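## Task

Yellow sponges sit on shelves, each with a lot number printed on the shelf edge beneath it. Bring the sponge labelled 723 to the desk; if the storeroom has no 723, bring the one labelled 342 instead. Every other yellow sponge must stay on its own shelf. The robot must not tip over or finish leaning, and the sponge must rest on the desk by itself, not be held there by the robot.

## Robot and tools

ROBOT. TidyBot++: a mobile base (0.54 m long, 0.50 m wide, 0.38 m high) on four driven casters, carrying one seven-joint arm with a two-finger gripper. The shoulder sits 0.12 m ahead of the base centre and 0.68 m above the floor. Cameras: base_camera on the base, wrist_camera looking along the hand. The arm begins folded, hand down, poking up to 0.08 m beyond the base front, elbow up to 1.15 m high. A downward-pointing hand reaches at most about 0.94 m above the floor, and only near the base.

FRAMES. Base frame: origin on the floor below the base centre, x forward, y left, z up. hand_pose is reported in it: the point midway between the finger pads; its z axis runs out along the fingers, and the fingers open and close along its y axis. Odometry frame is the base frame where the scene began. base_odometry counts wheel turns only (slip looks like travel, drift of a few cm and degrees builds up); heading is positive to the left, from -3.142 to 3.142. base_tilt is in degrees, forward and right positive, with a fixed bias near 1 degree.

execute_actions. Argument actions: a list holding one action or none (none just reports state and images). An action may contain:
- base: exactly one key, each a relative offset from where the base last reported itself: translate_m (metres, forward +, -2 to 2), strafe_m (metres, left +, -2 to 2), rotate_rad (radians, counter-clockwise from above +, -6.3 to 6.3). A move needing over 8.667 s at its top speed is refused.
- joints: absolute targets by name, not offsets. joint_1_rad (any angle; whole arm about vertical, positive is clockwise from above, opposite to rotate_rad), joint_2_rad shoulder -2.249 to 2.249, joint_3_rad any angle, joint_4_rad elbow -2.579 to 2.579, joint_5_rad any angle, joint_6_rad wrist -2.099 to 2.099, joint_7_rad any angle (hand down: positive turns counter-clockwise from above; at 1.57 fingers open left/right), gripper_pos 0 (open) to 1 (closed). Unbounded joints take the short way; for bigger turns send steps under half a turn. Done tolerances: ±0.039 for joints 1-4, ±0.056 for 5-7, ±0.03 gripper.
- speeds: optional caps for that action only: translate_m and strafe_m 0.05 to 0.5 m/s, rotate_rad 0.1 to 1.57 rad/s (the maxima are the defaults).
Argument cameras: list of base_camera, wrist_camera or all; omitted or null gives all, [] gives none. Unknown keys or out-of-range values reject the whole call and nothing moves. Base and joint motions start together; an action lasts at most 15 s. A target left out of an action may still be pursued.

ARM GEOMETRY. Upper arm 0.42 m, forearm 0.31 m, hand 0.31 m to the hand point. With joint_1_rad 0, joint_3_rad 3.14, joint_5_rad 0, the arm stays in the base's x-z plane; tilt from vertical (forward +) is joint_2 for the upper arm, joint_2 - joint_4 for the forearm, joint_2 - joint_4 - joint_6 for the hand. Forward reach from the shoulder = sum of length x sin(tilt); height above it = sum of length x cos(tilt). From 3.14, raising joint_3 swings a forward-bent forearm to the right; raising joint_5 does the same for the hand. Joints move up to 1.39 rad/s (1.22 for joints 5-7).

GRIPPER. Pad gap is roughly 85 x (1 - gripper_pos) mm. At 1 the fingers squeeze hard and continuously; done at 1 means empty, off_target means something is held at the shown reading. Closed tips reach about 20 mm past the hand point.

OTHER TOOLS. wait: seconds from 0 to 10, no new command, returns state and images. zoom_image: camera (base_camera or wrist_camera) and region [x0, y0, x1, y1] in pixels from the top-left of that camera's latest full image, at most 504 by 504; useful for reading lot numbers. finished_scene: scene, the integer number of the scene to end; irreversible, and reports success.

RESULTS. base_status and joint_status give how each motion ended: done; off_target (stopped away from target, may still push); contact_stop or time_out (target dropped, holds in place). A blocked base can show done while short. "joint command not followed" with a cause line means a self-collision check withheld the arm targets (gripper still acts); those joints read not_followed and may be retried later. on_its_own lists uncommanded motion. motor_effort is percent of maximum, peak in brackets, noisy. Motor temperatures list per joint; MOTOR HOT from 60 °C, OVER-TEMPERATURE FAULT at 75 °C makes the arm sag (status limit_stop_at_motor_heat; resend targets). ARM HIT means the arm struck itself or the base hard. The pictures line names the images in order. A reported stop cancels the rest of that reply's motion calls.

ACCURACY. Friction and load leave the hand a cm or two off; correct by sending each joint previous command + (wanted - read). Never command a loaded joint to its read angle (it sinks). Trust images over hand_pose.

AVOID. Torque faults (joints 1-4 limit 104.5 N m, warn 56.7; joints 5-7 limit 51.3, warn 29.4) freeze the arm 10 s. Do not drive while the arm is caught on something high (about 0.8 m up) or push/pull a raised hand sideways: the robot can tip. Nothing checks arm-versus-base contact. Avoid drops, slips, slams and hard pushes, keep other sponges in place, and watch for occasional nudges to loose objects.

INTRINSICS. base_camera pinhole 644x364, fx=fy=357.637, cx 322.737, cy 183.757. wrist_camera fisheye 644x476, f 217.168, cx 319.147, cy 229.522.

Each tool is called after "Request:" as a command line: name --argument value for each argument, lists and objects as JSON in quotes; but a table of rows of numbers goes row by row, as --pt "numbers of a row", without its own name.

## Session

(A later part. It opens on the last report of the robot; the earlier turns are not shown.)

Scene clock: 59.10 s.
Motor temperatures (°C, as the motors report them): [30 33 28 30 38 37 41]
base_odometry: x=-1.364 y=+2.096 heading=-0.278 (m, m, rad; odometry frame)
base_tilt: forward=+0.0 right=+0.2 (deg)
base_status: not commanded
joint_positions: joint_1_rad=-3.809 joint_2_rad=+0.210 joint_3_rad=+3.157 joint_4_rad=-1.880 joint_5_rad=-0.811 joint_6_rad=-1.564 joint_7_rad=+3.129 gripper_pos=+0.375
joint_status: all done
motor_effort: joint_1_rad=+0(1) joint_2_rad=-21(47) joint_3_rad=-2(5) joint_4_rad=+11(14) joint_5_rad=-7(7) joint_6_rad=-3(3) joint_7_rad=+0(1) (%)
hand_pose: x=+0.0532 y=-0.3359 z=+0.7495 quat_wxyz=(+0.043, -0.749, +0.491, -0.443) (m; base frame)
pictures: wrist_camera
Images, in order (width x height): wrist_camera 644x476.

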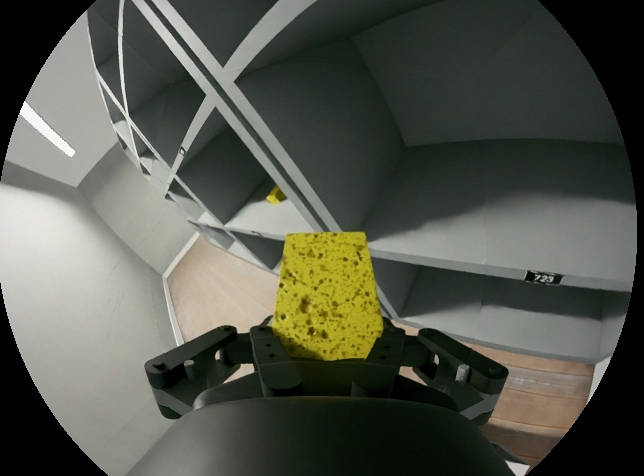

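Request:
execute_actions --actions '[{"base":{"translate_m":2.0},"joints":{"joint_1_rad":1.55,"joint_2_rad":-0.36,"joint_4_rad":-2.3,"joint_5_rad":0.02,"joint_6_rad":-0.39,"joint_7_rad":1.54}}]'

Request:
execute_actions --actions '[{"base":{"translate_m":1.7}}]'

Scene clock: 64.53 s.
Motor temperatures (°C, as the motors report them): [30 33 28 30 38 37 41]
base_odometry: x=+0.559 y=+1.546 heading=-0.278 (m, m, rad; odometry frame)
base_tilt: forward=+0.0 right=+0.2 (deg)
base_status: done
joint_positions: joint_1_rad=-4.711 joint_2_rad=-0.348 joint_3_rad=+3.157 joint_4_rad=-2.278 joint_5_rad=-0.014 joint_6_rad=-0.411 joint_7_rad=+1.576 gripper_pos=+0.375
joint_status: all done
motor_effort: joint_1_rad=+0(1) joint_2_rad=-7(22) joint_3_rad=-1(3) joint_4_rad=+18(18) joint_5_rad=+0(7) joint_6_rad=+6(6) joint_7_rad=+0(1) (%)
hand_pose: x=+0.1155 y=-0.3743 z=+0.7502 quat_wxyz=(-0.273, -0.643, +0.659, -0.278) (m; base frame)
pictures: base_camera, wrist_camera
Images, in order (width x height): base_camera 644x364, wrist_camera 644x476.

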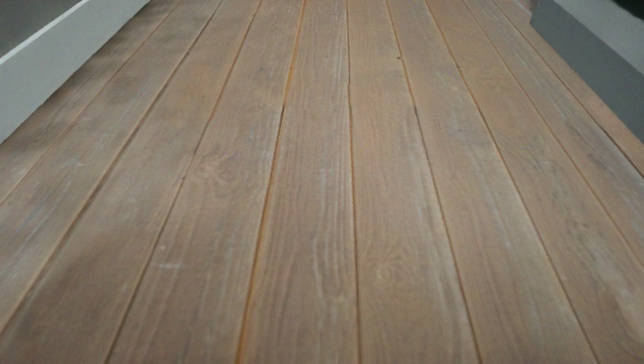

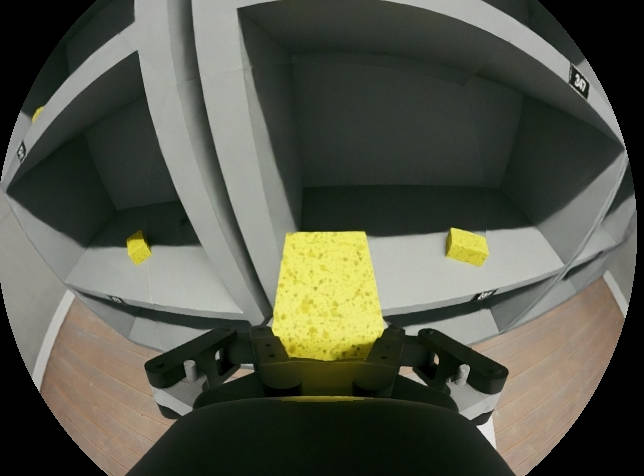

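Scene clock: 69.27 s.
Motor temperatures (°C, as the motors report them): [30 33 28 30 38 37 41]
base_odometry: x=+2.193 y=+1.079 heading=-0.278 (m, m, rad; odometry frame)
base_tilt: forward=+0.0 right=+0.2 (deg)
base_status: done
joint_positions: joint_1_rad=-4.711 joint_2_rad=-0.348 joint_3_rad=+3.157 joint_4_rad=-2.278 joint_5_rad=-0.013 joint_6_rad=-0.411 joint_7_rad=+1.576 gripper_pos=+0.375
joint_status: not commanded
motor_effort: joint_1_rad=+1(0) joint_2_rad=-7(8) joint_3_rad=-1(1) joint_4_rad=+18(18) joint_5_rad=+0(1) joint_6_rad=+7(8) joint_7_rad=+0(0) (%)
hand_pose: x=+0.1156 y=-0.3743 z=+0.7502 quat_wxyz=(-0.273, -0.644, +0.659, -0.278) (m; base frame)
pictures: base_camera, wrist_camera
Images, in order (width x height): base_camera 644x364, wrist_camera 644x476.

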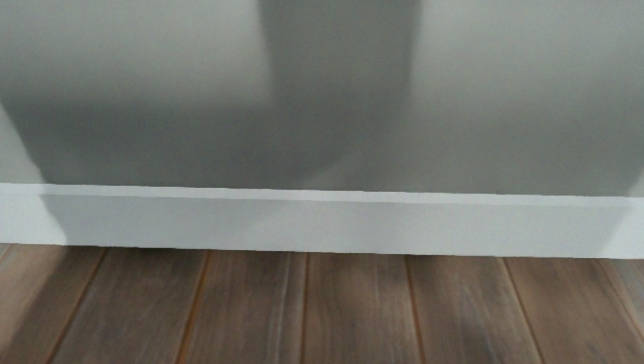

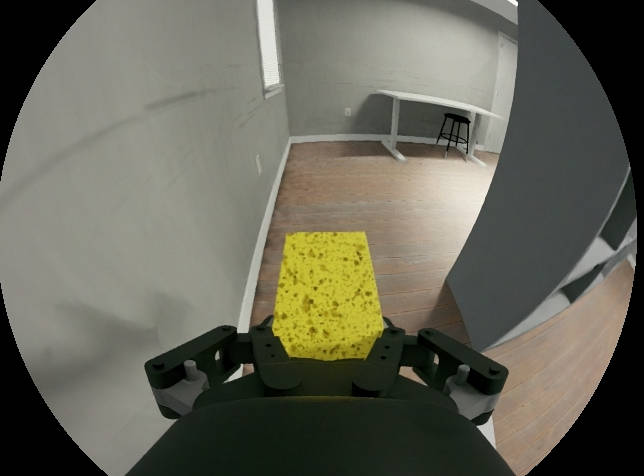

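Request:
execute_actions --actions '[{"base":{"strafe_m":-2.0},"joints":{"joint_2_rad":0.0,"joint_4_rad":-1.58,"joint_6_rad":-0.75}}]'

Request:
execute_actions --actions '[{"base":{"translate_m":-0.5},"joints":{"joint_1_rad":1.9}}]'

Scene clock: 74.73 s.
Motor temperatures (°C, as the motors report them): [30 33 28 31 38 37 41]
base_odometry: x=+1.646 y=-0.845 heading=-0.278 (m, m, rad; odometry frame)
base_tilt: forward=+0.0 right=+0.2 (deg)
base_status: done
joint_positions: joint_1_rad=-4.711 joint_2_rad=-0.002 joint_3_rad=+3.157 joint_4_rad=-1.599 joint_5_rad=-0.013 joint_6_rad=-0.729 joint_7_rad=+1.576 gripper_pos=+0.375
joint_status: all done
motor_effort: joint_1_rad=+0(0) joint_2_rad=-22(23) joint_3_rad=+0(0) joint_4_rad=+19(19) joint_5_rad=+0(0) joint_6_rad=+7(7) joint_7_rad=+0(0) (%)
hand_pose: x=+0.1139 y=-0.5402 z=+0.8810 quat_wxyz=(-0.279, -0.643, +0.655, -0.282) (m; base frame)
pictures: base_camera, wrist_camera
Images, in order (width x height): base_camera 644x364, wrist_camera 644x476.

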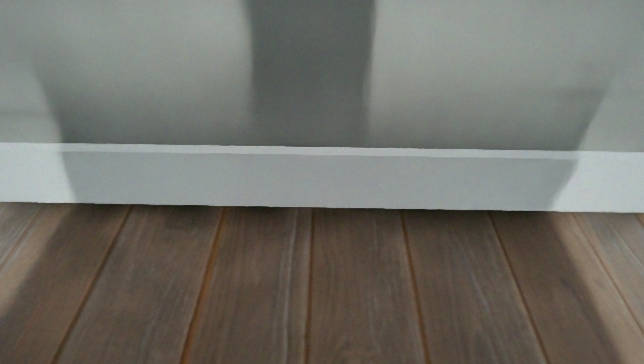

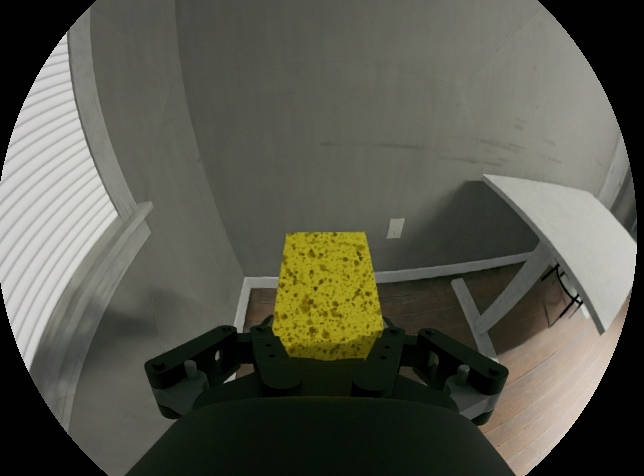

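Scene clock: 77.10 s.
Motor temperatures (°C, as the motors report them): [30 33 28 31 38 37 41]
base_odometry: x=+1.165 y=-0.708 heading=-0.278 (m, m, rad; odometry frame)
base_tilt: forward=+0.0 right=+0.2 (deg)
base_status: done
joint_positions: joint_1_rad=-4.397 joint_2_rad=-0.002 joint_3_rad=+3.157 joint_4_rad=-1.599 joint_5_rad=-0.012 joint_6_rad=-0.731 joint_7_rad=+1.576 gripper_pos=+0.375
joint_status: all done
motor_effort: joint_1_rad=+1(3) joint_2_rad=-20(22) joint_3_rad=+0(2) joint_4_rad=+19(19) joint_5_rad=+0(1) joint_6_rad=+7(8) joint_7_rad=+0(1) (%)
hand_pose: x=-0.0530 y=-0.5118 z=+0.8808 quat_wxyz=(-0.320, -0.533, +0.747, -0.233) (m; base frame)
pictures: base_camera, wrist_camera
Images, in order (width x height): base_camera 644x364, wrist_camera 644x476.

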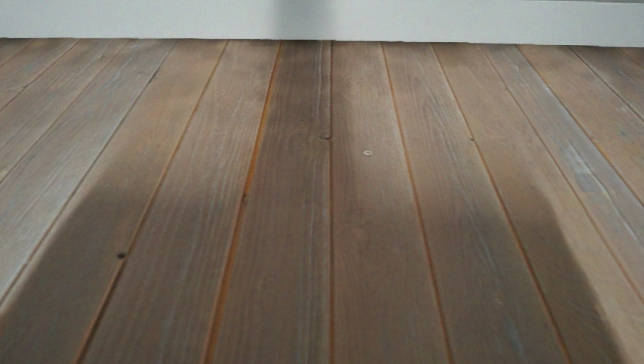

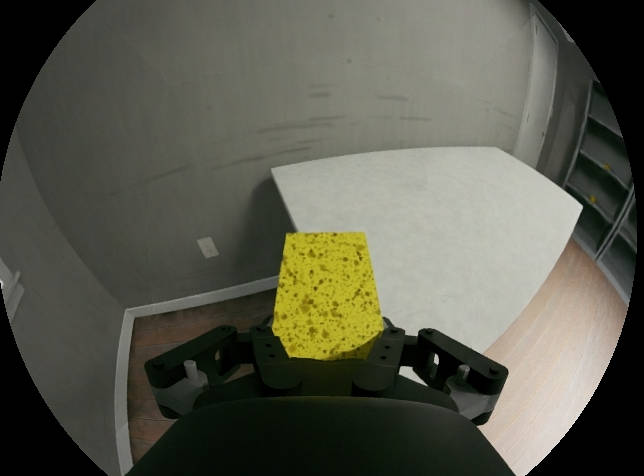

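Request:
execute_actions --actions '[{"joints":{"joint_1_rad":2.07,"joint_2_rad":0.6,"joint_4_rad":-0.98}}]' --cameras '["wrist_camera"]'

Scene clock: 79.03 s.
Motor temperatures (°C, as the motors report them): [30 33 28 31 38 37 41]
base_odometry: x=+1.165 y=-0.708 heading=-0.278 (m, m, rad; odometry frame)
base_tilt: forward=+0.0 right=+0.3 (deg)
base_status: not commanded
joint_positions: joint_1_rad=-4.236 joint_2_rad=+0.603 joint_3_rad=+3.157 joint_4_rad=-1.003 joint_5_rad=-0.012 joint_6_rad=-0.731 joint_7_rad=+1.576 gripper_pos=+0.375
joint_status: all done
motor_effort: joint_1_rad=+0(1) joint_2_rad=-42(44) joint_3_rad=-1(2) joint_4_rad=+19(20) joint_5_rad=+0(0) joint_6_rad=+7(8) joint_7_rad=+1(2) (%)
hand_pose: x=-0.2424 y=-0.6881 z=+0.8014 quat_wxyz=(-0.336, -0.475, +0.788, -0.202) (m; base frame)
pictures: wrist_camera
Images, in order (width x height): wrist_camera 644x476.

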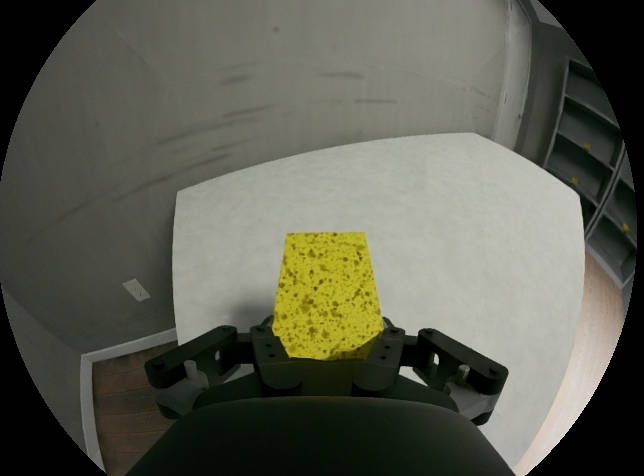

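Request:
execute_actions --actions '[{"joints":{"joint_2_rad":0.645}}]' --cameras '["wrist_camera"]'

Scene clock: 80.07 s.
Motor temperatures (°C, as the motors report them): [30 33 28 31 38 37 41]
base_odometry: x=+1.165 y=-0.708 heading=-0.278 (m, m, rad; odometry frame)
base_tilt: forward=+0.0 right=+0.2 (deg)
base_status: not commanded
joint_positions: joint_1_rad=-4.236 joint_2_rad=+0.640 joint_3_rad=+3.157 joint_4_rad=-0.999 joint_5_rad=-0.012 joint_6_rad=-0.731 joint_7_rad=+1.576 gripper_pos=+0.375
joint_status: all done
motor_effort: joint_1_rad=+0(0) joint_2_rad=-43(44) joint_3_rad=-1(1) joint_4_rad=+19(19) joint_5_rad=+0(0) joint_6_rad=+7(7) joint_7_rad=+0(0) (%)
hand_pose: x=-0.2447 y=-0.6925 z=+0.7743 quat_wxyz=(-0.323, -0.478, +0.793, -0.193) (m; base frame)
pictures: wrist_camera
Images, in order (width x height): wrist_camera 644x476.

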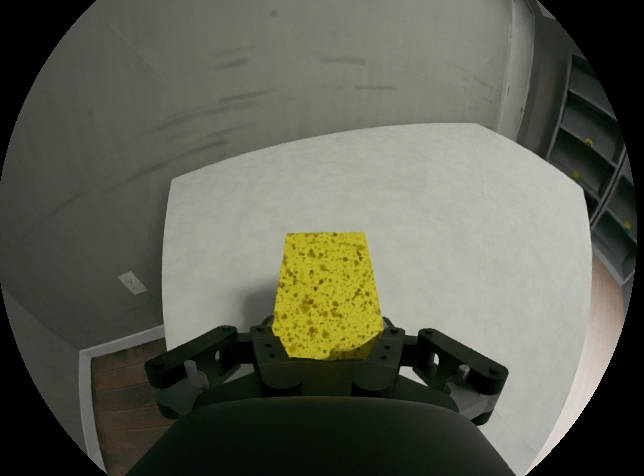

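Request:
execute_actions --actions '[{"joints":{"joint_2_rad":0.68}}]' --cameras '["wrist_camera"]'

Scene clock: 80.93 s.
Motor temperatures (°C, as the motors report them): [30 33 28 31 38 37 41]
base_odometry: x=+1.165 y=-0.708 heading=-0.278 (m, m, rad; odometry frame)
base_tilt: forward=+0.0 right=+0.2 (deg)
base_status: not commanded
joint_positions: joint_1_rad=-4.236 joint_2_rad=+0.674 joint_3_rad=+3.157 joint_4_rad=-0.998 joint_5_rad=-0.012 joint_6_rad=-0.731 joint_7_rad=+1.576 gripper_pos=+0.375
joint_status: all done
motor_effort: joint_1_rad=+1(0) joint_2_rad=-44(45) joint_3_rad=-1(1) joint_4_rad=+18(19) joint_5_rad=+0(0) joint_6_rad=+7(7) joint_7_rad=+0(1) (%)
hand_pose: x=-0.2461 y=-0.6952 z=+0.7489 quat_wxyz=(-0.310, -0.481, +0.798, -0.186) (m; base frame)
pictures: wrist_camera
Images, in order (width x height): wrist_camera 644x476.

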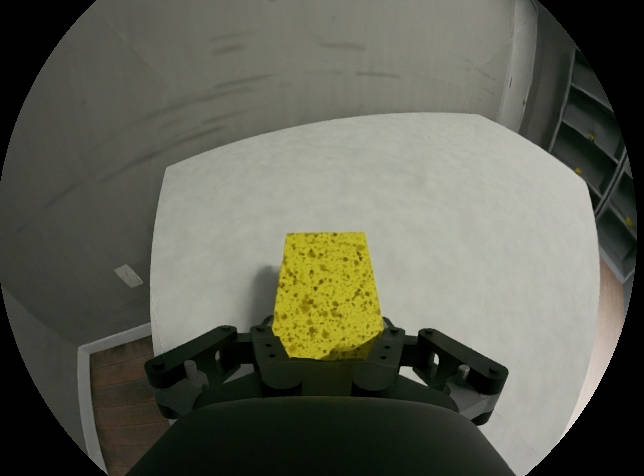

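Request:
execute_actions --actions '[{"joints":{"joint_2_rad":0.73,"joint_6_rad":-0.65}}]' --cameras '["wrist_camera"]'

Scene clock: 81.73 s.
Motor temperatures (°C, as the motors report them): [30 33 28 31 38 37 41]
base_odometry: x=+1.165 y=-0.708 heading=-0.278 (m, m, rad; odometry frame)
base_tilt: forward=+0.0 right=+0.2 (deg)
base_status: not commanded
joint_positions: joint_1_rad=-4.236 joint_2_rad=+0.708 joint_3_rad=+3.157 joint_4_rad=-0.995 joint_5_rad=-0.012 joint_6_rad=-0.665 joint_7_rad=+1.576 gripper_pos=+0.375
joint_status: all done
motor_effort: joint_1_rad=+0(1) joint_2_rad=-42(45) joint_3_rad=-1(2) joint_4_rad=+17(19) joint_5_rad=+0(0) joint_6_rad=+6(7) joint_7_rad=+0(1) (%)
hand_pose: x=-0.2544 y=-0.7108 z=+0.7371 quat_wxyz=(-0.324, -0.478, +0.793, -0.194) (m; base frame)
pictures: wrist_camera
Images, in order (width x height): wrist_camera 644x476.

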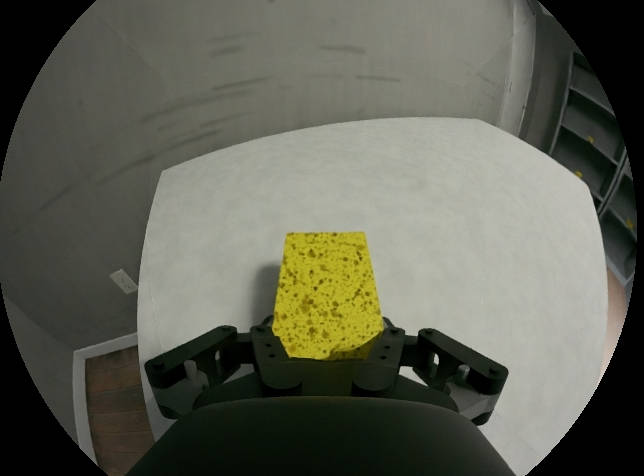

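Contact.

Request:
execute_actions --actions '[{"joints":{"joint_2_rad":0.71,"gripper_pos":0}}]' --cameras '[]'

Request:
execute_actions --actions '[{"joints":{"joint_2_rad":0.5}}]' --cameras '["wrist_camera"]'

Scene clock: 82.93 s.
Motor temperatures (°C, as the motors report them): [30 33 28 31 38 37 41]
base_odometry: x=+1.165 y=-0.708 heading=-0.278 (m, m, rad; odometry frame)
base_tilt: forward=+0.0 right=+0.2 (deg)
base_status: not commanded
joint_positions: joint_1_rad=-4.236 joint_2_rad=+0.708 joint_3_rad=+3.157 joint_4_rad=-0.995 joint_5_rad=-0.012 joint_6_rad=-0.665 joint_7_rad=+1.576 gripper_pos=+0.000
joint_status: all done
motor_effort: joint_1_rad=+0(1) joint_2_rad=-44(45) joint_3_rad=-1(1) joint_4_rad=+18(18) joint_5_rad=+0(0) joint_6_rad=+7(7) joint_7_rad=+0(1) (%)
hand_pose: x=-0.2544 y=-0.7109 z=+0.7374 quat_wxyz=(-0.324, -0.478, +0.793, -0.194) (m; base frame)
pictures: none
No camera images: the call's "cameras" was empty. Leave "cameras" out to get every camera's image.

Scene clock: 84.53 s.
Motor temperatures (°C, as the motors report them): [30 33 28 31 38 37 41]
base_odometry: x=+1.165 y=-0.708 heading=-0.278 (m, m, rad; odometry frame)
base_tilt: forward=+0.0 right=+0.2 (deg)
base_status: not commanded
joint_positions: joint_1_rad=-4.236 joint_2_rad=+0.495 joint_3_rad=+3.157 joint_4_rad=-0.988 joint_5_rad=-0.012 joint_6_rad=-0.665 joint_7_rad=+1.576 gripper_pos=+0.000
joint_status: all done
motor_effort: joint_1_rad=+1(1) joint_2_rad=-39(48) joint_3_rad=-1(1) joint_4_rad=+19(20) joint_5_rad=+0(0) joint_6_rad=+8(8) joint_7_rad=+0(0) (%)
hand_pose: x=-0.2412 y=-0.6853 z=+0.9097 quat_wxyz=(-0.409, -0.454, +0.753, -0.246) (m; base frame)
pictures: wrist_camera
Images, in order (width x height): wrist_camera 644x476.

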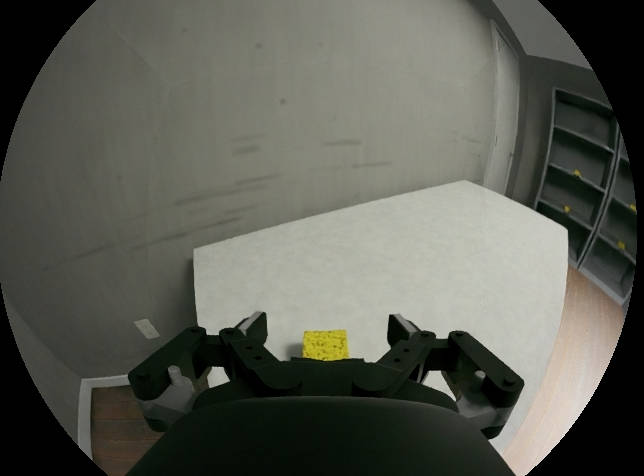

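Request:
finished_scene --scene 1

The scene is finished: the task was done.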